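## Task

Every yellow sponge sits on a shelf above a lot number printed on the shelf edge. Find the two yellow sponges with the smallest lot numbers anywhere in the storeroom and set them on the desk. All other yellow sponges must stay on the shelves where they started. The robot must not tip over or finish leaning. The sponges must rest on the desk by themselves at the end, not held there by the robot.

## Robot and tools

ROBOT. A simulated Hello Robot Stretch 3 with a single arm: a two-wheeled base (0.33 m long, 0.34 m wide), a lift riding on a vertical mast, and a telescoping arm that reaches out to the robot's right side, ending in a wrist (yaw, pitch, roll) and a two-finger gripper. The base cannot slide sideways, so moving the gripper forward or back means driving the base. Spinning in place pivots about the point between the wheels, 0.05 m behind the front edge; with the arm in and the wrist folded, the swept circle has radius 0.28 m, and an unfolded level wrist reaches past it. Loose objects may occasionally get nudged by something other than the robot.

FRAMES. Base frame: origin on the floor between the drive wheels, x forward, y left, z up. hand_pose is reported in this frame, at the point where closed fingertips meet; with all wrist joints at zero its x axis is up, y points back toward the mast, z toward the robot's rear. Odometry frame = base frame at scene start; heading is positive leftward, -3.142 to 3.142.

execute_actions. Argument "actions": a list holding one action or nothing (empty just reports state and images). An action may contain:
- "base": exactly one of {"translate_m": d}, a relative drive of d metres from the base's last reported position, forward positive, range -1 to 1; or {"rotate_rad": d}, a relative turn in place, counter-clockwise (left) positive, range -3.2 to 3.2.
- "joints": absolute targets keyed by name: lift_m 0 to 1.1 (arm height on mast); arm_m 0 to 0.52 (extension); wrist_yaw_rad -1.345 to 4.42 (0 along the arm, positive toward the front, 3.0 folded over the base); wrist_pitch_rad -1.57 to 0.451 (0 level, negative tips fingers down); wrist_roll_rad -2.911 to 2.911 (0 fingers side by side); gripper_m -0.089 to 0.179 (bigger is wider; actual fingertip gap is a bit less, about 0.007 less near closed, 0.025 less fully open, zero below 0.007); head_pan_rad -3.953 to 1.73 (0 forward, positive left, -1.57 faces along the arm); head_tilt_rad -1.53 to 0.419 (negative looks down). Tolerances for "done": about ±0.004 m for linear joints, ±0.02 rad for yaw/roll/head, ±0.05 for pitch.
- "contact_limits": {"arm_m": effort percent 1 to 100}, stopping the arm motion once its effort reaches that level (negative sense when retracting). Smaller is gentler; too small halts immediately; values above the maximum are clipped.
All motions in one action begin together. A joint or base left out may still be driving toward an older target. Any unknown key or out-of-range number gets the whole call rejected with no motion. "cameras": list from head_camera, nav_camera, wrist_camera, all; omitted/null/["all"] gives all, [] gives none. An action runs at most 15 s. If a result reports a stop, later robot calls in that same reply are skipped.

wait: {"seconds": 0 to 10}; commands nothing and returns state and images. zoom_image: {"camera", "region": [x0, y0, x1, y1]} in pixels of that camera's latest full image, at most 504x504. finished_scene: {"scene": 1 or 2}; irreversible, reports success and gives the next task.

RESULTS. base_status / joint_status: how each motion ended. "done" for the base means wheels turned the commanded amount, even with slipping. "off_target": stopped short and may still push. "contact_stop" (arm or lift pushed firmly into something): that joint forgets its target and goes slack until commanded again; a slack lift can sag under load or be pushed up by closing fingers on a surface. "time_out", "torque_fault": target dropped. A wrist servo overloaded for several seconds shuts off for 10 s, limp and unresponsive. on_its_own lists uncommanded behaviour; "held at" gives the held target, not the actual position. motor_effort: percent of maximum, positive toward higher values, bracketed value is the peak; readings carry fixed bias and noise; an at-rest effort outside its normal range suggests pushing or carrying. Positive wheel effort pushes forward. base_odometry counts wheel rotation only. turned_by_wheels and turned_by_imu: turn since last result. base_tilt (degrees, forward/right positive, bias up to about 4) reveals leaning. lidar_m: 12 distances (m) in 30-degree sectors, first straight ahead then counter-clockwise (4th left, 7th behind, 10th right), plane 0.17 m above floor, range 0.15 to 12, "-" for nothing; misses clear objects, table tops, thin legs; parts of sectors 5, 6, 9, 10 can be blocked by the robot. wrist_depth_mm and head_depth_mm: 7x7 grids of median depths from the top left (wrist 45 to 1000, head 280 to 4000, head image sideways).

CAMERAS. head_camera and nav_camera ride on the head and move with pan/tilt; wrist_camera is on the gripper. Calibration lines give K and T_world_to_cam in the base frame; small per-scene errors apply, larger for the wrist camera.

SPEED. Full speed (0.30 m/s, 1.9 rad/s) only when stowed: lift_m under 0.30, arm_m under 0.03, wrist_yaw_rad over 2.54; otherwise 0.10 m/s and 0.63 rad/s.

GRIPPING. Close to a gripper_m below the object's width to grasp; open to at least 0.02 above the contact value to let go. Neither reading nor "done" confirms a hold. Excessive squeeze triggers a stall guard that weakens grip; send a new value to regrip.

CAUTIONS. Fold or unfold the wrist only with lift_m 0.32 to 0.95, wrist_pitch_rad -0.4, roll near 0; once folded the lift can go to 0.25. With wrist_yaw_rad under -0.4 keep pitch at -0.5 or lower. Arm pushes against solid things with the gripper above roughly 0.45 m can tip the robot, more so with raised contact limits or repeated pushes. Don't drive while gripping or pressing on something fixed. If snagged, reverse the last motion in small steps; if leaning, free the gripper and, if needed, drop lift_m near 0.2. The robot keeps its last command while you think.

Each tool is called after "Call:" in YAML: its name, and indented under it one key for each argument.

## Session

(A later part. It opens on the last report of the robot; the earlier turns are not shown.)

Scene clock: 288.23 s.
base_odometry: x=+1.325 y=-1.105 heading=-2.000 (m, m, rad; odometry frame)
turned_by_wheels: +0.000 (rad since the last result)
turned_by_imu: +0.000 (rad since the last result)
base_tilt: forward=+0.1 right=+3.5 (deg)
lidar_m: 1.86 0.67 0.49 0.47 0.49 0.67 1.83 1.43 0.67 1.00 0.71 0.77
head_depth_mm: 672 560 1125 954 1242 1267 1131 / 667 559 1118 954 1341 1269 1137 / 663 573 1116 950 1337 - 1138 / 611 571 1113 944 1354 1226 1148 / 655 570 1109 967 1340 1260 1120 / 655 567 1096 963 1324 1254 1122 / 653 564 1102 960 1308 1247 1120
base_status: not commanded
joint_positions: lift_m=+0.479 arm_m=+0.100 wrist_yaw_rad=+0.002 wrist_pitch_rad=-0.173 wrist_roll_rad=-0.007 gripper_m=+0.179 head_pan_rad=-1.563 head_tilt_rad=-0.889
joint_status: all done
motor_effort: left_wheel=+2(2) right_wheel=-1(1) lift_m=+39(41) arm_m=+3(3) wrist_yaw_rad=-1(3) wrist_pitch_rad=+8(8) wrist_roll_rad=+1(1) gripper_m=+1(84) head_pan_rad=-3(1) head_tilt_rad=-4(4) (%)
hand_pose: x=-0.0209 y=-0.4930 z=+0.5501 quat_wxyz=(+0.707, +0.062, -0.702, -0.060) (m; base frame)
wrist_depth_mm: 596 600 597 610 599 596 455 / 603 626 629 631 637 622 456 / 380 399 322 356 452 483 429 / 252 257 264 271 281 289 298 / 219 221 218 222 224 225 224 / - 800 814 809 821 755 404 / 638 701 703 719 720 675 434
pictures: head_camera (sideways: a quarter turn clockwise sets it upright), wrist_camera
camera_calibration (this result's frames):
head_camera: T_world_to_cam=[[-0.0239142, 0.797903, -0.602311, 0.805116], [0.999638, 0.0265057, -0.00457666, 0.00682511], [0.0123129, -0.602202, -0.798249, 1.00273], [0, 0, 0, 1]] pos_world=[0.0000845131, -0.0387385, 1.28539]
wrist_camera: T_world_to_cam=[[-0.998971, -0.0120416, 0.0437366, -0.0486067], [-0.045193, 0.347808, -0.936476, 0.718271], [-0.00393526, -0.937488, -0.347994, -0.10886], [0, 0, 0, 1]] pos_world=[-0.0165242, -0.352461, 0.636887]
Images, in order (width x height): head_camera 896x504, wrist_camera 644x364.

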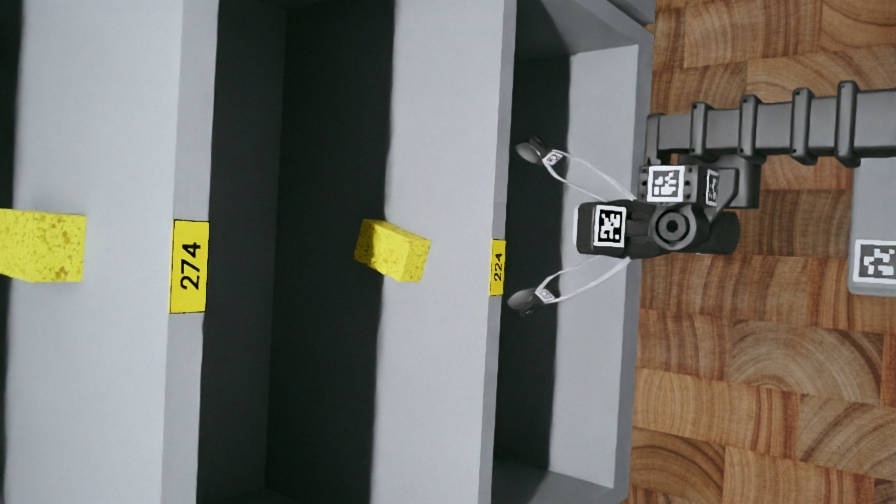

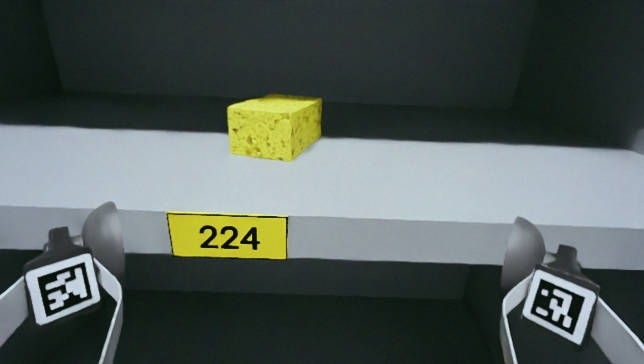

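Call:
execute_actions:
  actions:
    - {"joints":{"wrist_yaw_rad":-0.3,"lift_m":0.515},"base":{"translate_m":0.105}}
  cameras: []

Call:
execute_actions:
  actions:
    - {"joints":{"arm_m":0.25},"contact_limits":{"arm_m":12}}
  cameras: ["head_camera","wrist_camera"]

Scene clock: 298.20 s.
base_odometry: x=+1.281 y=-1.201 heading=-2.000 (m, m, rad; odometry frame)
turned_by_wheels: +0.000 (rad since the last result)
turned_by_imu: +0.001 (rad since the last result)
base_tilt: forward=+0.1 right=+3.5 (deg)
lidar_m: 1.86 0.68 0.49 0.47 0.49 0.67 1.83 0.78 0.73 1.00 0.65 1.40
head_depth_mm: 669 559 1120 957 1343 1260 1136 / 618 558 1120 957 1346 1266 - / 629 560 1114 945 1359 - 1141 / 656 571 1114 957 1335 1233 1164 / 659 568 1108 962 1335 1258 1123 / 654 567 1101 961 1327 1246 1122 / 652 565 999 941 1203 1252 1125
base_status: done
joint_positions: lift_m=+0.514 arm_m=+0.100 wrist_yaw_rad=-0.298 wrist_pitch_rad=-0.173 wrist_roll_rad=-0.007 gripper_m=+0.179 head_pan_rad=-1.563 head_tilt_rad=-0.889
joint_status: all done
motor_effort: left_wheel=+2(9) right_wheel=-1(3) lift_m=+38(41) arm_m=+3(2) wrist_yaw_rad=-2(2) wrist_pitch_rad=+8(8) wrist_roll_rad=+1(1) gripper_m=+0(0) head_pan_rad=-2(2) head_tilt_rad=-4(4) (%)
hand_pose: x=-0.0943 y=-0.4820 z=+0.5851 quat_wxyz=(+0.690, -0.043, -0.703, -0.165) (m; base frame)
wrist_depth_mm: 514 541 581 636 679 527 401 / 540 573 615 676 713 536 410 / 516 533 496 590 622 521 412 / 338 346 326 365 378 390 389 / 264 255 260 265 278 299 347 / - 217 231 832 792 633 410 / 691 710 748 763 764 609 449
pictures: none
No camera images: the call's "cameras" was empty. Leave "cameras" out to get every camera's image.

Scene clock: 300.57 s.
base_odometry: x=+1.281 y=-1.201 heading=-2.000 (m, m, rad; odometry frame)
turned_by_wheels: +0.000 (rad since the last result)
turned_by_imu: +0.000 (rad since the last result)
base_tilt: forward=+0.0 right=+3.5 (deg)
lidar_m: 1.86 0.67 0.49 0.47 0.49 0.67 1.83 0.78 0.74 1.00 0.65 1.40
head_depth_mm: 671 560 1124 952 1350 1265 1129 / 620 557 1122 963 1347 1268 - / 629 560 1117 951 1295 1269 1144 / 660 570 1113 950 1319 1263 1157 / 654 568 1113 961 1330 1256 1129 / 652 566 1110 961 1322 1254 1127 / 653 565 1003 940 1209 1251 1121
base_status: not commanded
joint_positions: lift_m=+0.514 arm_m=+0.250 wrist_yaw_rad=-0.299 wrist_pitch_rad=-0.173 wrist_roll_rad=-0.007 gripper_m=+0.179 head_pan_rad=-1.563 head_tilt_rad=-0.889
joint_status: all done
motor_effort: left_wheel=+2(2) right_wheel=-1(1) lift_m=+38(38) arm_m=+3(4) wrist_yaw_rad=-1(2) wrist_pitch_rad=+8(8) wrist_roll_rad=+1(1) gripper_m=+1(0) head_pan_rad=-2(3) head_tilt_rad=-4(4) (%)
contact_limits: arm_m 12 (drawing in: default 22, maximum 36; extending or still: default 31, maximum 50)
hand_pose: x=-0.0946 y=-0.6319 z=+0.5851 quat_wxyz=(+0.690, -0.044, -0.703, -0.166) (m; base frame)
wrist_depth_mm: 395 419 447 487 523 528 401 / 409 438 474 509 556 532 407 / 424 455 493 527 569 516 413 / 332 344 325 340 374 387 388 / 263 253 184 239 270 280 284 / - 199 192 196 211 213 229 / 161 166 168 171 173 175 171
pictures: head_camera (sideways: a quarter turn clockwise sets it upright), wrist_camera
camera_calibration (this result's frames):
head_camera: T_world_to_cam=[[-0.0239142, 0.79791, -0.602302, 0.805105], [0.999638, 0.0265056, -0.00457646, 0.00682484], [0.0123128, -0.602194, -0.798255, 1.00274], [0, 0, 0, 1]] pos_world=[0.0000845071, -0.0387383, 1.28539]
wrist_camera: T_world_to_cam=[[-0.957597, 0.284772, 0.0437388, 0.0660824], [0.059933, 0.345382, -0.936546, 0.804555], [-0.281809, -0.894213, -0.347804, -0.226281], [0, 0, 0, 1]] pos_world=[-0.0487071, -0.499041, 0.671911]
Images, in order (width x height): head_camera 896x504, wrist_camera 644x364.

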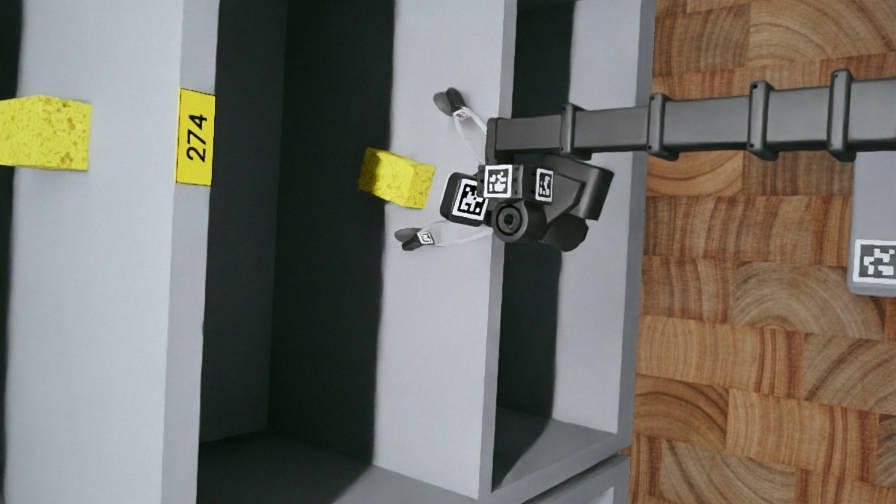

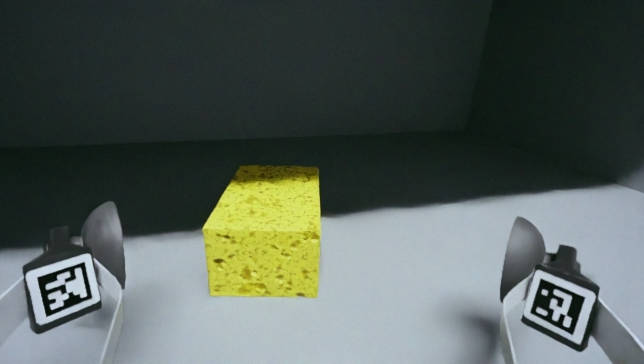

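Call:
execute_actions:
  actions:
    - {"joints":{"arm_m":0.322,"lift_m":0.502},"base":{"translate_m":0.008},"contact_limits":{"arm_m":12}}
  cameras: ["wrist_camera"]

Call:
execute_actions:
  actions:
    - {"joints":{"gripper_m":0.025}}
  cameras: []

Call:
execute_actions:
  actions:
    - {"joints":{"lift_m":0.535}}
  cameras: ["wrist_camera"]

Scene clock: 310.13 s.
base_odometry: x=+1.278 y=-1.208 heading=-1.999 (m, m, rad; odometry frame)
turned_by_wheels: +0.000 (rad since the last result)
turned_by_imu: +0.001 (rad since the last result)
base_tilt: forward=+0.1 right=+3.5 (deg)
lidar_m: 1.86 0.67 0.49 0.47 0.49 0.67 1.84 0.79 0.74 1.00 0.64 1.39
head_depth_mm: 670 559 1121 954 1348 1258 1133 / 616 558 1119 954 1347 1264 - / 639 573 1115 960 1324 1271 1152 / 660 571 1116 970 1336 1252 1154 / 657 569 1104 964 1341 1263 1127 / 652 567 1104 960 1330 1258 1127 / 650 564 977 939 1187 1251 1125
base_status: done
joint_positions: lift_m=+0.503 arm_m=+0.322 wrist_yaw_rad=-0.299 wrist_pitch_rad=-0.173 wrist_roll_rad=-0.007 gripper_m=+0.179 head_pan_rad=-1.563 head_tilt_rad=-0.889
joint_status: all done
motor_effort: left_wheel=+2(9) right_wheel=-1(2) lift_m=+11(32) arm_m=+3(4) wrist_yaw_rad=-1(1) wrist_pitch_rad=+8(8) wrist_roll_rad=+1(1) gripper_m=+0(1) head_pan_rad=-1(2) head_tilt_rad=-4(4) (%)
contact_limits: arm_m 12 (drawing in: default 22, maximum 36; extending or still: default 31, maximum 50)
hand_pose: x=-0.0946 y=-0.7039 z=+0.5737 quat_wxyz=(+0.690, -0.044, -0.703, -0.166) (m; base frame)
wrist_depth_mm: 337 358 382 414 449 479 406 / 353 372 404 435 477 506 414 / 370 396 421 456 495 518 417 / 305 313 321 333 342 354 366 / 239 232 222 154 246 255 259 / - 182 131 121 185 195 209 / 148 152 121 118 148 160 157
pictures: wrist_camera
camera_calibration (this result's frames):
wrist_camera: T_world_to_cam=[[-0.957591, 0.284791, 0.0437395, 0.0870978], [0.0599129, 0.345298, -0.936579, 0.818643], [-0.281832, -0.894239, -0.347717, -0.294732], [0, 0, 0, 1]] pos_world=[-0.0487082, -0.571041, 0.66043]
Images, in order (width x height): wrist_camera 644x364.

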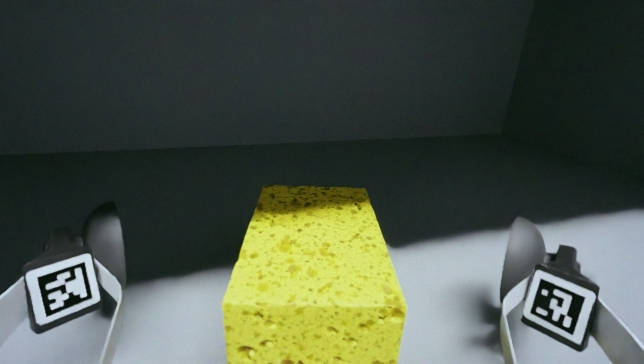

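Scene clock: 312.63 s.
base_odometry: x=+1.278 y=-1.208 heading=-1.999 (m, m, rad; odometry frame)
turned_by_wheels: +0.000 (rad since the last result)
turned_by_imu: +0.000 (rad since the last result)
base_tilt: forward=+0.0 right=+3.4 (deg)
lidar_m: 1.86 0.68 0.49 0.47 0.49 0.67 1.83 0.78 0.74 1.00 0.64 1.39
head_depth_mm: 673 558 1129 956 1346 1261 1133 / 615 556 1126 957 1347 1272 - / 639 571 1114 - 1314 1259 1145 / 659 570 1120 969 1329 1263 1155 / 655 567 1111 963 1340 1256 1128 / 652 566 1105 962 1326 1254 1123 / 651 564 977 942 1179 1254 1119
base_status: not commanded
joint_positions: lift_m=+0.503 arm_m=+0.322 wrist_yaw_rad=-0.299 wrist_pitch_rad=-0.157 wrist_roll_rad=-0.007 gripper_m=+0.026 head_pan_rad=-1.563 head_tilt_rad=-0.889
joint_status: all done
motor_effort: left_wheel=+2(3) right_wheel=-1(2) lift_m=+11(11) arm_m=+3(3) wrist_yaw_rad=-1(1) wrist_pitch_rad=+2(8) wrist_roll_rad=+1(1) gripper_m=-21(96) head_pan_rad=-3(3) head_tilt_rad=-3(3) (%)
hand_pose: x=-0.0949 y=-0.7049 z=+0.5776 quat_wxyz=(+0.691, -0.049, -0.703, -0.160) (m; base frame)
wrist_depth_mm: 337 357 387 411 451 483 407 / 353 376 401 437 472 505 416 / 366 392 424 460 498 523 419 / 323 331 339 351 361 374 383 / 237 241 160 154 259 264 270 / 187 191 119 123 126 205 208 / 155 157 152 118 153 166 169
pictures: none
No camera images: the call's "cameras" was empty. Leave "cameras" out to get every camera's image.

Scene clock: 313.73 s.
base_odometry: x=+1.278 y=-1.208 heading=-1.999 (m, m, rad; odometry frame)
turned_by_wheels: +0.000 (rad since the last result)
turned_by_imu: +0.000 (rad since the last result)
base_tilt: forward=+0.1 right=+3.4 (deg)
lidar_m: 1.86 0.68 0.49 0.47 0.49 0.67 1.84 0.79 0.74 1.00 0.64 1.39
head_depth_mm: 670 560 1121 953 1338 1275 1136 / 617 556 1124 963 1370 1294 - / 636 571 1113 - 1323 1267 1148 / 657 572 1122 970 1334 1256 1158 / 655 569 1107 965 1336 1262 1129 / 651 567 1105 962 1335 1255 1121 / 651 566 976 940 1181 1251 1122
base_status: not commanded
joint_positions: lift_m=+0.534 arm_m=+0.322 wrist_yaw_rad=-0.299 wrist_pitch_rad=-0.169 wrist_roll_rad=-0.007 gripper_m=+0.026 head_pan_rad=-1.563 head_tilt_rad=-0.889
joint_status: all done
motor_effort: left_wheel=+2(2) right_wheel=-2(1) lift_m=+38(39) arm_m=+3(3) wrist_yaw_rad=-1(1) wrist_pitch_rad=+7(6) wrist_roll_rad=+1(1) gripper_m=-20(21) head_pan_rad=-3(2) head_tilt_rad=-4(4) (%)
hand_pose: x=-0.0947 y=-0.7042 z=+0.6060 quat_wxyz=(+0.690, -0.045, -0.703, -0.165) (m; base frame)
wrist_depth_mm: 336 356 385 410 446 483 413 / 351 377 402 436 476 508 413 / 367 395 427 465 512 534 420 / 377 392 409 199 437 449 408 / 287 292 157 152 313 319 326 / 229 231 120 124 128 248 253 / 189 192 183 118 187 203 206
pictures: wrist_camera
camera_calibration (this result's frames):
wrist_camera: T_world_to_cam=[[-0.957524, 0.284967, 0.044056, 0.0856002], [0.0586988, 0.342217, -0.937786, 0.847482], [-0.282315, -0.895366, -0.344409, -0.286553], [0, 0, 0, 1]] pos_world=[-0.0486802, -0.570987, 0.692294]
Images, in order (width x height): wrist_camera 644x364.

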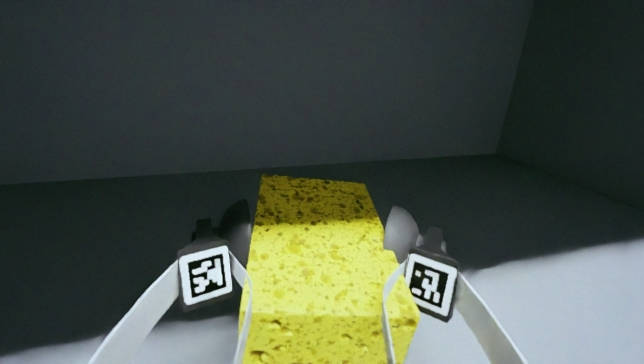

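Call:
execute_actions:
  actions:
    - {"joints":{"arm_m":0}}
  cameras: []

Call:
execute_actions:
  actions:
    - {"joints":{"lift_m":0.29,"wrist_pitch_rad":-0.3,"wrist_yaw_rad":2.65},"base":{"translate_m":-0.2}}
  cameras: ["wrist_camera"]

Call:
execute_actions:
  actions:
    - {"base":{"translate_m":-1.0}}
  cameras: []

Call:
execute_actions:
  actions:
    - {"base":{"translate_m":-0.76}}
  cameras: []

Call:
execute_actions:
  actions:
    - {"base":{"rotate_rad":-1.59}}
  cameras: []

Call:
execute_actions:
  actions:
    - {"base":{"translate_m":1.0}}
  cameras: []

Call:
execute_actions:
  actions:
    - {"base":{"translate_m":1.0}}
  cameras: []

Call:
execute_actions:
  actions:
    - {"base":{"rotate_rad":1.59}}
  cameras: []

Call:
execute_actions:
  actions:
    - {"base":{"translate_m":0.75}}
  cameras: []

Call:
execute_actions:
  actions:
    - {"base":{"translate_m":0.4},"joints":{"lift_m":0.78}}
  cameras: []

Call:
execute_actions:
  actions:
    - {"joints":{"wrist_yaw_rad":0,"wrist_pitch_rad":-0.15,"arm_m":0.3,"head_tilt_rad":-0.7}}
  cameras: ["head_camera","wrist_camera"]

Scene clock: 335.37 s.
base_odometry: x=+1.278 y=-1.208 heading=-1.999 (m, m, rad; odometry frame)
turned_by_wheels: +0.000 (rad since the last result)
turned_by_imu: +0.001 (rad since the last result)
base_tilt: forward=+0.0 right=+3.4 (deg)
lidar_m: 1.85 0.68 0.49 0.47 0.49 0.67 1.83 0.79 0.74 1.00 0.64 1.39
head_depth_mm: 669 559 1122 956 1352 1262 1130 / 615 557 1120 953 1351 1276 - / 638 573 1115 953 751 1308 - / 659 571 1114 948 1342 1284 - / 655 569 1111 965 1343 1256 1124 / 653 565 1109 963 1325 1256 1125 / 651 566 972 939 1179 1249 1119
base_status: not commanded
joint_positions: lift_m=+0.534 arm_m=+0.000 wrist_yaw_rad=-0.299 wrist_pitch_rad=-0.170 wrist_roll_rad=-0.007 gripper_m=+0.026 head_pan_rad=-1.563 head_tilt_rad=-0.889
joint_status: all done
motor_effort: left_wheel=+2(2) right_wheel=-1(1) lift_m=+39(38) arm_m=-3(5) wrist_yaw_rad=-1(0) wrist_pitch_rad=+7(7) wrist_roll_rad=+1(1) gripper_m=-21(21) head_pan_rad=-3(2) head_tilt_rad=-3(4) (%)
hand_pose: x=-0.0948 y=-0.3826 z=+0.6057 quat_wxyz=(+0.690, -0.045, -0.703, -0.165) (m; base frame)
wrist_depth_mm: 594 628 670 732 767 539 412 / 626 664 710 783 805 549 429 / 606 629 654 683 704 552 447 / 389 401 410 200 441 454 471 / 291 308 157 152 401 547 529 / 736 822 120 124 128 575 972 / 726 769 728 118 734 585 823
pictures: none
No camera images: the call's "cameras" was empty. Leave "cameras" out to get every camera's image.

Scene clock: 338.93 s.
base_odometry: x=+1.361 y=-1.026 heading=-1.999 (m, m, rad; odometry frame)
turned_by_wheels: +0.000 (rad since the last result)
turned_by_imu: +0.000 (rad since the last result)
base_tilt: forward=+0.0 right=+3.4 (deg)
lidar_m: 1.86 0.67 0.49 0.47 0.49 0.67 1.83 1.36 0.62 1.00 0.77 0.77
head_depth_mm: 670 561 1014 925 1112 1276 1131 / 666 559 1118 955 1321 1265 1140 / 663 574 1115 955 1338 1260 1175 / 658 570 1113 949 1335 1259 - / 609 569 1115 965 1329 1259 1130 / 629 566 1107 969 1332 1252 1124 / 650 564 1103 964 1343 1254 1118
base_status: done
joint_positions: lift_m=+0.291 arm_m=+0.000 wrist_yaw_rad=+2.648 wrist_pitch_rad=-0.320 wrist_roll_rad=-0.007 gripper_m=+0.026 head_pan_rad=-1.563 head_tilt_rad=-0.889
joint_status: all done
motor_effort: left_wheel=+2(10) right_wheel=-1(4) lift_m=+11(34) arm_m=-2(3) wrist_yaw_rad=+2(2) wrist_pitch_rad=+7(6) wrist_roll_rad=+1(1) gripper_m=-20(21) head_pan_rad=-1(3) head_tilt_rad=-4(4) (%)
hand_pose: x=+0.0903 y=+0.0624 z=+0.3261 quat_wxyz=(+0.280, +0.702, -0.060, +0.652) (m; base frame)
wrist_depth_mm: 398 437 488 558 640 760 933 / 421 463 525 600 706 854 - / 447 494 562 653 775 969 - / 476 531 603 199 828 920 932 / 502 554 157 153 702 720 729 / 530 551 119 124 128 593 591 / 486 489 121 118 462 498 502
pictures: wrist_camera
camera_calibration (this result's frames):
wrist_camera: T_world_to_cam=[[0.887577, -0.45873, 0.042111, -0.0629723], [-0.188306, -0.444729, -0.875646, 0.362894], [0.420413, 0.769274, -0.481113, 0.232869], [0, 0, 0, 1]] pos_world=[0.0263269, -0.0466376, 0.432455]
Images, in order (width x height): wrist_camera 644x364.

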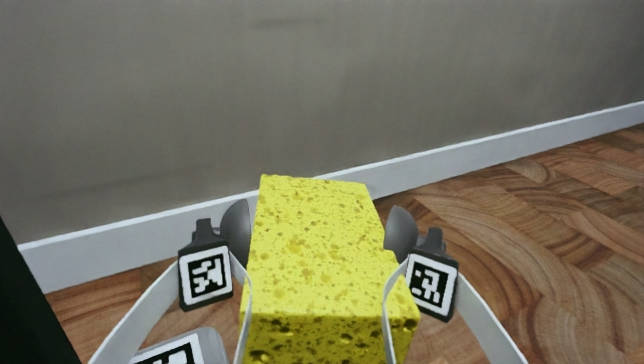

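Scene clock: 343.93 s.
base_odometry: x=+1.777 y=-0.116 heading=-1.999 (m, m, rad; odometry frame)
turned_by_wheels: +0.000 (rad since the last result)
turned_by_imu: -0.003 (rad since the last result)
base_tilt: forward=+0.0 right=+3.5 (deg)
lidar_m: 1.87 0.67 0.49 0.47 0.48 0.65 1.30 1.35 0.60 0.91 0.86 0.82
head_depth_mm: 670 565 800 879 1410 1262 1128 / 665 575 1091 949 1271 1273 1130 / 662 574 1118 949 1337 1269 1177 / 659 569 1112 966 1338 1260 - / 655 570 1116 967 1339 1260 1128 / 654 568 1109 965 1334 1254 1121 / 651 564 1105 960 1335 1247 1114
base_status: done
joint_positions: lift_m=+0.291 arm_m=+0.000 wrist_yaw_rad=+2.649 wrist_pitch_rad=-0.320 wrist_roll_rad=-0.007 gripper_m=+0.026 head_pan_rad=-1.563 head_tilt_rad=-0.889
joint_status: not commanded
motor_effort: left_wheel=+3(9) right_wheel=-2(9) lift_m=+11(11) arm_m=-2(2) wrist_yaw_rad=+1(2) wrist_pitch_rad=+7(7) wrist_roll_rad=+1(1) gripper_m=-19(20) head_pan_rad=-1(2) head_tilt_rad=-4(4) (%)
hand_pose: x=+0.0903 y=+0.0624 z=+0.3260 quat_wxyz=(+0.280, +0.702, -0.060, +0.652) (m; base frame)
wrist_depth_mm: 394 435 480 551 639 771 943 / 415 457 514 594 697 831 - / 439 493 560 649 773 958 - / 468 526 593 199 818 908 933 / 496 558 157 153 699 711 729 / 524 550 119 124 128 589 593 / 482 487 121 118 464 495 501
pictures: none
No camera images: the call's "cameras" was empty. Leave "cameras" out to get every camera's image.

Scene clock: 348.27 s.
base_odometry: x=+2.092 y=+0.575 heading=-1.999 (m, m, rad; odometry frame)
turned_by_wheels: +0.000 (rad since the last result)
turned_by_imu: -0.002 (rad since the last result)
base_tilt: forward=+0.0 right=+3.5 (deg)
lidar_m: 1.85 0.66 0.48 0.46 0.48 0.56 0.54 0.56 0.76 2.03 0.74 1.42
head_depth_mm: 1920 1864 1784 1615 1426 1275 1131 / 2821 2342 1928 1642 1430 1265 1141 / 3012 2340 1940 1634 1424 1266 1172 / 2989 2338 1922 1649 1423 1266 - / 2940 2328 1922 1631 1417 1250 1117 / 2798 2306 1908 1630 1425 1257 1120 / 2912 2319 1902 1462 1379 1246 1120
base_status: done
joint_positions: lift_m=+0.291 arm_m=+0.000 wrist_yaw_rad=+2.649 wrist_pitch_rad=-0.320 wrist_roll_rad=-0.007 gripper_m=+0.026 head_pan_rad=-1.563 head_tilt_rad=-0.889
joint_status: not commanded
motor_effort: left_wheel=+3(9) right_wheel=-2(9) lift_m=+11(11) arm_m=-3(3) wrist_yaw_rad=+1(1) wrist_pitch_rad=+7(7) wrist_roll_rad=+1(1) gripper_m=-20(21) head_pan_rad=-2(1) head_tilt_rad=-4(4) (%)
hand_pose: x=+0.0903 y=+0.0624 z=+0.3260 quat_wxyz=(+0.280, +0.702, -0.060, +0.652) (m; base frame)
wrist_depth_mm: 388 426 476 541 633 747 922 / 411 453 508 585 691 840 - / 435 485 555 634 760 959 - / 462 520 594 199 805 911 938 / 493 550 157 153 696 711 726 / 516 548 120 124 128 586 599 / 482 487 121 118 460 493 503
pictures: none
No camera images: the call's "cameras" was empty. Leave "cameras" out to get every camera's image.

Scene clock: 350.47 s.
base_odometry: x=+2.092 y=+0.575 heading=+2.694 (m, m, rad; odometry frame)
turned_by_wheels: -1.590 (rad since the last result)
turned_by_imu: -1.568 (rad since the last result)
base_tilt: forward=+0.0 right=+3.5 (deg)
lidar_m: 1.91 0.74 1.40 1.99 0.67 0.48 0.46 0.47 0.57 0.54 0.56 0.75
head_depth_mm: 467 546 653 813 1083 1242 1133 / 469 549 658 817 1087 1266 1143 / 471 550 662 822 1099 1262 1176 / 472 552 663 828 1104 1259 - / 474 554 664 833 1112 1253 1121 / 474 556 668 835 1121 1261 1131 / 475 556 670 840 1119 1248 1122
base_status: done
joint_positions: lift_m=+0.291 arm_m=+0.000 wrist_yaw_rad=+2.649 wrist_pitch_rad=-0.320 wrist_roll_rad=-0.007 gripper_m=+0.026 head_pan_rad=-1.563 head_tilt_rad=-0.889
joint_status: not commanded
motor_effort: left_wheel=+3(16) right_wheel=-2(9) lift_m=+11(11) arm_m=-2(3) wrist_yaw_rad=+1(1) wrist_pitch_rad=+7(7) wrist_roll_rad=+1(1) gripper_m=-20(21) head_pan_rad=-1(2) head_tilt_rad=-3(4) (%)
hand_pose: x=+0.0903 y=+0.0623 z=+0.3260 quat_wxyz=(+0.280, +0.702, -0.060, +0.652) (m; base frame)
wrist_depth_mm: - - - - 738 806 - / - - - - 791 905 - / - - - - 868 - - / 813 826 848 199 871 913 934 / 662 664 157 152 697 713 719 / 552 554 120 124 128 587 593 / 490 483 121 118 460 500 502
pictures: none
No camera images: the call's "cameras" was empty. Leave "cameras" out to get every camera's image.

Scene clock: 355.57 s.
base_odometry: x=+1.191 y=+1.007 heading=+2.694 (m, m, rad; odometry frame)
turned_by_wheels: +0.000 (rad since the last result)
turned_by_imu: +0.004 (rad since the last result)
base_tilt: forward=+0.1 right=+3.5 (deg)
lidar_m: 1.84 2.02 2.73 0.51 0.53 1.52 1.46 0.75 0.54 0.52 0.53 0.72
head_depth_mm: 445 520 621 773 1021 1250 1132 / 445 521 622 781 1028 1239 1142 / 447 522 629 782 1044 1252 1170 / 449 525 631 787 1048 1261 - / 449 527 632 789 1057 1257 1127 / 451 529 635 794 1062 1258 1115 / 453 530 640 803 1076 1254 1118
base_status: done
joint_positions: lift_m=+0.291 arm_m=+0.000 wrist_yaw_rad=+2.649 wrist_pitch_rad=-0.320 wrist_roll_rad=-0.007 gripper_m=+0.026 head_pan_rad=-1.563 head_tilt_rad=-0.889
joint_status: not commanded
motor_effort: left_wheel=+2(16) right_wheel=-2(4) lift_m=+11(11) arm_m=-3(3) wrist_yaw_rad=+1(1) wrist_pitch_rad=+7(7) wrist_roll_rad=+1(1) gripper_m=-20(20) head_pan_rad=-2(2) head_tilt_rad=-4(4) (%)
hand_pose: x=+0.0903 y=+0.0623 z=+0.3260 quat_wxyz=(+0.280, +0.702, -0.060, +0.652) (m; base frame)
wrist_depth_mm: 423 - - - - - - / 451 - - - - - - / 475 978 - - - - - / 510 582 839 199 894 920 921 / 543 616 157 153 705 711 728 / 546 550 120 124 128 587 588 / 481 490 121 118 463 497 505
pictures: none
No camera images: the call's "cameras" was empty. Leave "cameras" out to get every camera's image.

Scene clock: 360.67 s.
base_odometry: x=+0.289 y=+1.440 heading=+2.695 (m, m, rad; odometry frame)
turned_by_wheels: +0.000 (rad since the last result)
turned_by_imu: +0.004 (rad since the last result)
base_tilt: forward=+0.1 right=+3.4 (deg)
lidar_m: 1.31 1.17 1.34 3.82 1.43 1.13 2.11 0.72 0.52 0.50 0.51 0.69
head_depth_mm: 425 495 592 739 976 1231 1132 / 426 497 595 744 985 1248 1138 / 413 487 595 749 995 1240 1172 / 421 496 581 750 1003 1235 - / 427 497 596 755 1008 1236 1125 / 426 500 602 761 1022 1235 1123 / 428 501 604 767 1031 1240 1117
base_status: done
joint_positions: lift_m=+0.291 arm_m=+0.000 wrist_yaw_rad=+2.649 wrist_pitch_rad=-0.320 wrist_roll_rad=-0.007 gripper_m=+0.026 head_pan_rad=-1.563 head_tilt_rad=-0.889
joint_status: not commanded
motor_effort: left_wheel=+2(15) right_wheel=-1(3) lift_m=+11(11) arm_m=-3(3) wrist_yaw_rad=+1(1) wrist_pitch_rad=+7(7) wrist_roll_rad=+1(1) gripper_m=-20(20) head_pan_rad=-2(2) head_tilt_rad=-4(3) (%)
hand_pose: x=+0.0903 y=+0.0623 z=+0.3260 quat_wxyz=(+0.280, +0.702, -0.060, +0.652) (m; base frame)
wrist_depth_mm: - - - - - - - / - - - - - - - / - - - - - - - / 805 837 847 199 889 903 924 / 657 661 157 153 702 717 717 / 546 546 120 124 128 581 593 / 485 484 121 118 463 497 504
pictures: none
No camera images: the call's "cameras" was empty. Leave "cameras" out to get every camera's image.

Scene clock: 362.93 s.
base_odometry: x=+0.289 y=+1.440 heading=-1.999 (m, m, rad; odometry frame)
turned_by_wheels: +1.590 (rad since the last result)
turned_by_imu: +1.570 (rad since the last result)
base_tilt: forward=+0.1 right=+3.5 (deg)
lidar_m: 3.82 1.41 1.12 1.95 0.71 0.52 0.50 0.52 0.70 1.31 1.17 1.33
head_depth_mm: 1189 1378 1594 1573 1405 1266 1127 / 1194 1397 1658 1658 1433 1263 1145 / 1195 1397 1673 1645 1420 1264 1170 / 1204 1410 1703 1655 1420 1263 - / 1212 1421 1705 1637 1429 1256 1127 / 1218 1421 1723 1625 1414 1254 1137 / 1215 1436 1731 1624 1409 1245 1121
base_status: done
joint_positions: lift_m=+0.291 arm_m=+0.000 wrist_yaw_rad=+2.649 wrist_pitch_rad=-0.320 wrist_roll_rad=-0.007 gripper_m=+0.026 head_pan_rad=-1.564 head_tilt_rad=-0.889
joint_status: not commanded
motor_effort: left_wheel=-4(13) right_wheel=+4(13) lift_m=+11(11) arm_m=-3(2) wrist_yaw_rad=+2(1) wrist_pitch_rad=+7(7) wrist_roll_rad=+1(1) gripper_m=-20(21) head_pan_rad=-2(3) head_tilt_rad=-4(3) (%)
hand_pose: x=+0.0903 y=+0.0623 z=+0.3260 quat_wxyz=(+0.280, +0.702, -0.060, +0.652) (m; base frame)
wrist_depth_mm: - - - - - - - / - - - - - - - / - - - - - - - / 812 832 854 199 893 898 926 / 669 669 157 152 691 701 724 / 548 552 120 124 128 587 598 / 481 484 121 118 460 498 504
pictures: none
No camera images: the call's "cameras" was empty. Leave "cameras" out to get every camera's image.

Scene clock: 367.30 s.
base_odometry: x=-0.022 y=+0.757 heading=-1.999 (m, m, rad; odometry frame)
turned_by_wheels: +0.000 (rad since the last result)
turned_by_imu: +0.003 (rad since the last result)
base_tilt: forward=+0.1 right=+3.5 (deg)
lidar_m: 3.06 1.40 1.03 0.99 1.77 1.29 1.25 1.29 1.36 0.87 0.81 0.92
head_depth_mm: 1183 1379 1659 1632 1431 1267 1129 / 1191 1386 1671 1650 1421 1261 1139 / 1174 1038 836 1586 1418 1267 1174 / 1186 1010 834 1479 1396 1257 - / 1176 1001 827 1559 1428 1253 1131 / 1172 1002 830 1550 1430 1256 1129 / 1180 1004 825 1296 1417 1249 1123
base_status: done
joint_positions: lift_m=+0.291 arm_m=+0.000 wrist_yaw_rad=+2.649 wrist_pitch_rad=-0.320 wrist_roll_rad=-0.007 gripper_m=+0.026 head_pan_rad=-1.564 head_tilt_rad=-0.889
joint_status: not commanded
motor_effort: left_wheel=-4(11) right_wheel=+4(10) lift_m=+11(11) arm_m=-3(2) wrist_yaw_rad=+1(1) wrist_pitch_rad=+7(7) wrist_roll_rad=+1(1) gripper_m=-21(19) head_pan_rad=-2(3) head_tilt_rad=-4(3) (%)
hand_pose: x=+0.0902 y=+0.0623 z=+0.3260 quat_wxyz=(+0.280, +0.702, -0.060, +0.652) (m; base frame)
wrist_depth_mm: 794 879 999 - - - - / 856 935 - - - - - / 958 989 - - - - - / 817 845 856 199 888 899 921 / 662 662 157 153 707 717 723 / 550 554 120 124 128 586 595 / 479 484 121 118 466 494 501
pictures: none
No camera images: the call's "cameras" was empty. Leave "cameras" out to get every camera's image.

Scene clock: 372.77 s.
base_odometry: x=-0.189 y=+0.393 heading=-1.999 (m, m, rad; odometry frame)
turned_by_wheels: +0.000 (rad since the last result)
turned_by_imu: +0.002 (rad since the last result)
base_tilt: forward=+0.1 right=+3.5 (deg)
lidar_m: 2.66 1.40 1.03 0.99 1.03 1.71 1.65 1.71 0.93 0.71 0.68 1.21
head_depth_mm: 1164 1020 840 1387 1469 - - / 1173 1019 839 1438 1451 - 1132 / 1176 1013 837 1573 1449 - 1145 / 1176 1011 831 1299 1469 - - / 1180 1004 828 1536 1420 1228 1156 / 1179 997 829 1330 1402 1264 1119 / 1174 998 818 1559 1412 1254 1125
base_status: done
joint_positions: lift_m=+0.779 arm_m=+0.000 wrist_yaw_rad=+2.649 wrist_pitch_rad=-0.320 wrist_roll_rad=-0.007 gripper_m=+0.026 head_pan_rad=-1.564 head_tilt_rad=-0.889
joint_status: all done
motor_effort: left_wheel=-4(12) right_wheel=+4(11) lift_m=+39(39) arm_m=-3(2) wrist_yaw_rad=+2(1) wrist_pitch_rad=+7(7) wrist_roll_rad=+1(1) gripper_m=-20(21) head_pan_rad=-1(2) head_tilt_rad=-4(4) (%)
hand_pose: x=+0.0902 y=+0.0623 z=+0.8144 quat_wxyz=(+0.280, +0.702, -0.060, +0.652) (m; base frame)
wrist_depth_mm: 801 878 986 - - - - / 842 939 - - - - - / 897 994 - - - - - / 950 - - 199 - - - / - - 157 152 - - - / - - 120 124 128 - - / - - 980 118 - - -
pictures: none
No camera images: the call's "cameras" was empty. Leave "cameras" out to get every camera's image.

Scene clock: 376.20 s.
base_odometry: x=-0.189 y=+0.393 heading=-1.999 (m, m, rad; odometry frame)
turned_by_wheels: +0.000 (rad since the last result)
turned_by_imu: +0.000 (rad since the last result)
base_tilt: forward=+0.0 right=+3.4 (deg)
lidar_m: 2.66 1.40 1.03 0.99 1.03 1.71 1.65 1.71 0.93 0.71 0.68 1.21
head_depth_mm: 1111 1259 1109 898 - - - / 1127 1256 1147 - 1495 1363 1189 / 1128 1275 1140 - 1512 1371 1188 / 1132 1285 1123 852 1494 1338 1183 / 1141 1276 1077 849 1491 1368 1175 / 1142 1276 1078 849 1207 1328 1177 / 1149 1275 1070 837 1510 1357 1174
base_status: not commanded
joint_positions: lift_m=+0.779 arm_m=+0.300 wrist_yaw_rad=+0.001 wrist_pitch_rad=-0.175 wrist_roll_rad=-0.007 gripper_m=+0.026 head_pan_rad=-1.564 head_tilt_rad=-0.705
joint_status: all done
motor_effort: left_wheel=-5(5) right_wheel=+4(4) lift_m=+39(39) arm_m=+3(4) wrist_yaw_rad=-1(2) wrist_pitch_rad=+9(9) wrist_roll_rad=+1(1) gripper_m=-21(21) head_pan_rad=-2(2) head_tilt_rad=+2(14) (%)
hand_pose: x=-0.0212 y=-0.6928 z=+0.8495 quat_wxyz=(+0.707, +0.063, -0.702, -0.062) (m; base frame)
wrist_depth_mm: 712 708 699 711 705 715 699 / 764 740 747 752 752 743 752 / 769 775 796 786 797 800 786 / 524 538 549 199 587 606 848 / 391 398 157 153 426 432 443 / 311 313 119 124 128 336 343 / 258 262 250 118 254 276 280
pictures: head_camera (sideways: a quarter turn clockwise sets it upright), wrist_camera
camera_calibration (this result's frames):
head_camera: T_world_to_cam=[[-0.0228647, 0.674249, -0.73815, 0.982118], [0.999652, 0.0251618, -0.00798131, 0.011259], [0.0131918, -0.738075, -0.67459, 0.841913], [0, 0, 0, 1]] pos_world=[0.0000944112, -0.0410807, 1.29299]
wrist_camera: T_world_to_cam=[[-0.998967, -0.0113281, 0.044, -0.0640531], [-0.0451802, 0.350047, -0.935642, 1.069], [-0.00480304, -0.936664, -0.350197, -0.189584], [0, 0, 0, 1]] pos_world=[-0.0165999, -0.552501, 0.936626]
Images, in order (width x height): head_camera 896x504, wrist_camera 644x364.

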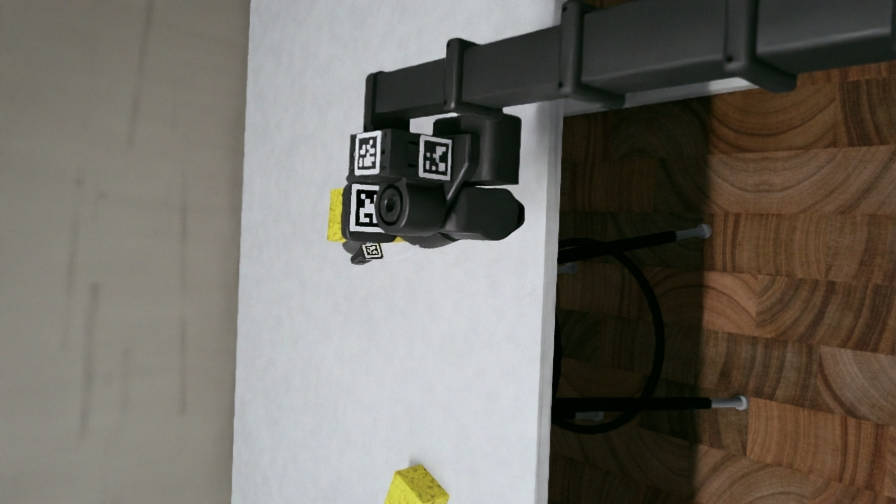

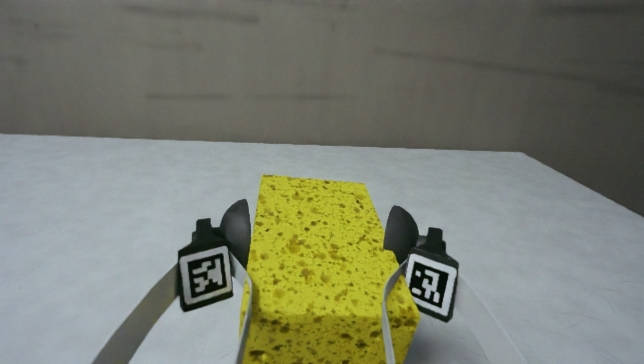

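Call:
execute_actions:
  actions:
    - {"joints":{"lift_m":0.695}}
  cameras: ["wrist_camera"]

Scene clock: 393.03 s.
base_odometry: x=-0.189 y=+0.393 heading=-1.999 (m, m, rad; odometry frame)
turned_by_wheels: +0.000 (rad since the last result)
turned_by_imu: +0.001 (rad since the last result)
base_tilt: forward=+0.1 right=+3.4 (deg)
lidar_m: 2.65 1.40 1.03 0.99 1.03 1.71 1.65 1.71 0.93 0.71 0.68 1.21
head_depth_mm: 1117 1257 1111 866 1359 1385 - / 1121 1265 1097 892 - 1358 1194 / 1127 1272 1091 917 1539 1370 1191 / 1134 1289 1089 847 1499 1342 1182 / 1141 1280 1077 852 1480 1362 1179 / 1144 1283 1080 851 1206 1330 1172 / 1157 1275 1073 837 1511 1346 1168
base_status: not commanded
joint_positions: lift_m=+0.696 arm_m=+0.300 wrist_yaw_rad=+0.001 wrist_pitch_rad=-0.175 wrist_roll_rad=-0.007 gripper_m=+0.026 head_pan_rad=-1.564 head_tilt_rad=-0.705
joint_status: all done
motor_effort: left_wheel=-5(5) right_wheel=+4(4) lift_m=+11(34) arm_m=+3(3) wrist_yaw_rad=-1(1) wrist_pitch_rad=+9(9) wrist_roll_rad=+1(1) gripper_m=-20(21) head_pan_rad=-2(2) head_tilt_rad=+2(2) (%)
hand_pose: x=-0.0212 y=-0.6928 z=+0.7661 quat_wxyz=(+0.707, +0.063, -0.702, -0.061) (m; base frame)
wrist_depth_mm: 714 707 702 702 703 702 702 / 748 746 753 747 747 746 748 / 489 505 527 555 584 618 762 / 319 328 336 199 356 370 381 / 236 242 157 153 259 263 271 / 189 191 119 124 127 205 209 / 157 159 152 118 155 169 170
pictures: wrist_camera
camera_calibration (this result's frames):
wrist_camera: T_world_to_cam=[[-0.998967, -0.0113171, 0.0440027, -0.0603767], [-0.0451802, 0.349806, -0.935732, 0.990845], [-0.00480262, -0.936754, -0.349956, -0.219067], [0, 0, 0, 1]] pos_world=[-0.0165998, -0.552499, 0.853158]
Images, in order (width x height): wrist_camera 644x364.

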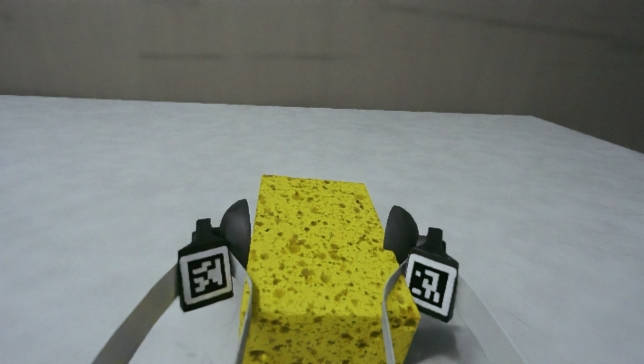

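Call:
execute_actions:
  actions:
    - {"joints":{"gripper_m":0.12,"lift_m":0.69}}
  cameras: []

Call:
execute_actions:
  actions:
    - {"joints":{"arm_m":0.1,"lift_m":0.74}}
  cameras: ["head_camera"]

Scene clock: 397.30 s.
base_odometry: x=-0.189 y=+0.393 heading=-1.999 (m, m, rad; odometry frame)
turned_by_wheels: +0.000 (rad since the last result)
turned_by_imu: +0.000 (rad since the last result)
base_tilt: forward=+0.1 right=+3.5 (deg)
lidar_m: 2.66 1.41 1.03 0.99 1.03 1.71 1.65 1.72 0.93 0.71 0.68 1.21
head_depth_mm: 1113 1262 1109 869 1384 1379 - / 1117 1271 1101 890 - 1348 1178 / 1128 1279 1094 914 1536 1369 1184 / 1133 1278 1088 852 1494 1341 1185 / 1144 1288 1079 852 1487 1361 1176 / 1142 1275 1078 848 1207 1339 1178 / 1152 1281 1070 838 1519 1352 1174
base_status: not commanded
joint_positions: lift_m=+0.691 arm_m=+0.300 wrist_yaw_rad=+0.001 wrist_pitch_rad=-0.167 wrist_roll_rad=-0.007 gripper_m=+0.120 head_pan_rad=-1.564 head_tilt_rad=-0.705
joint_status: all done
motor_effort: left_wheel=-5(5) right_wheel=+4(4) lift_m=+10(11) arm_m=+3(3) wrist_yaw_rad=-1(1) wrist_pitch_rad=+6(8) wrist_roll_rad=+1(1) gripper_m=+0(80) head_pan_rad=-2(2) head_tilt_rad=+2(2) (%)
hand_pose: x=-0.0212 y=-0.6934 z=+0.7631 quat_wxyz=(+0.707, +0.060, -0.702, -0.059) (m; base frame)
wrist_depth_mm: 711 707 712 710 704 708 709 / 748 745 753 750 739 752 746 / 484 506 529 561 581 616 774 / 314 323 331 341 353 365 377 / 233 248 228 159 252 266 265 / 186 - 174 125 160 206 205 / - 155 146 124 151 158 168
pictures: none
No camera images: the call's "cameras" was empty. Leave "cameras" out to get every camera's image.

Scene clock: 400.00 s.
base_odometry: x=-0.189 y=+0.393 heading=-1.999 (m, m, rad; odometry frame)
turned_by_wheels: +0.000 (rad since the last result)
turned_by_imu: +0.000 (rad since the last result)
base_tilt: forward=+0.0 right=+3.5 (deg)
lidar_m: 2.66 1.40 1.03 0.99 1.03 1.71 1.65 1.71 0.93 0.71 0.68 1.21
head_depth_mm: 1115 1252 1110 865 1337 1418 - / 1116 1269 1100 863 771 - 1152 / 1126 1271 1093 836 766 - 1161 / 1133 1281 1087 833 977 1363 1179 / 1137 1287 1090 852 1508 1369 1179 / 1147 1280 1080 846 1208 1333 1169 / 1155 1278 1068 838 1512 1347 1178
base_status: not commanded
joint_positions: lift_m=+0.739 arm_m=+0.100 wrist_yaw_rad=+0.001 wrist_pitch_rad=-0.169 wrist_roll_rad=-0.007 gripper_m=+0.120 head_pan_rad=-1.564 head_tilt_rad=-0.705
joint_status: all done
motor_effort: left_wheel=-5(4) right_wheel=+4(4) lift_m=+38(39) arm_m=-3(1) wrist_yaw_rad=-1(1) wrist_pitch_rad=+6(6) wrist_roll_rad=+1(1) gripper_m=+0(1) head_pan_rad=-2(2) head_tilt_rad=+2(2) (%)
hand_pose: x=-0.0213 y=-0.4938 z=+0.8112 quat_wxyz=(+0.707, +0.060, -0.702, -0.059) (m; base frame)
wrist_depth_mm: 913 903 911 901 884 905 881 / 950 957 948 944 947 952 952 / 674 701 732 780 813 984 991 / 417 450 458 381 492 506 521 / 322 344 336 336 348 372 369 / 258 - 264 268 273 285 283 / 228 225 227 229 232 232 238
pictures: head_camera (sideways: a quarter turn clockwise sets it upright)
camera_calibration (this result's frames):
head_camera: T_world_to_cam=[[-0.0228639, 0.674166, -0.738226, 0.982217], [0.999652, 0.0251606, -0.00798333, 0.0112616], [0.0131921, -0.738151, -0.674506, 0.841805], [0, 0, 0, 1]] pos_world=[0.0000944087, -0.0410817, 1.29299]
Images, in order (width x height): head_camera 896x504.

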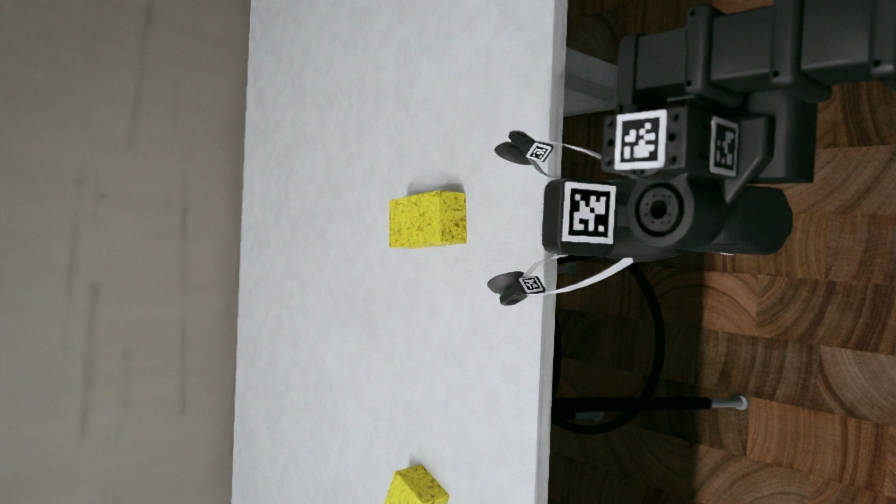

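Call:
finished_scene:
  scene: 1

The scene is finished: the task was done.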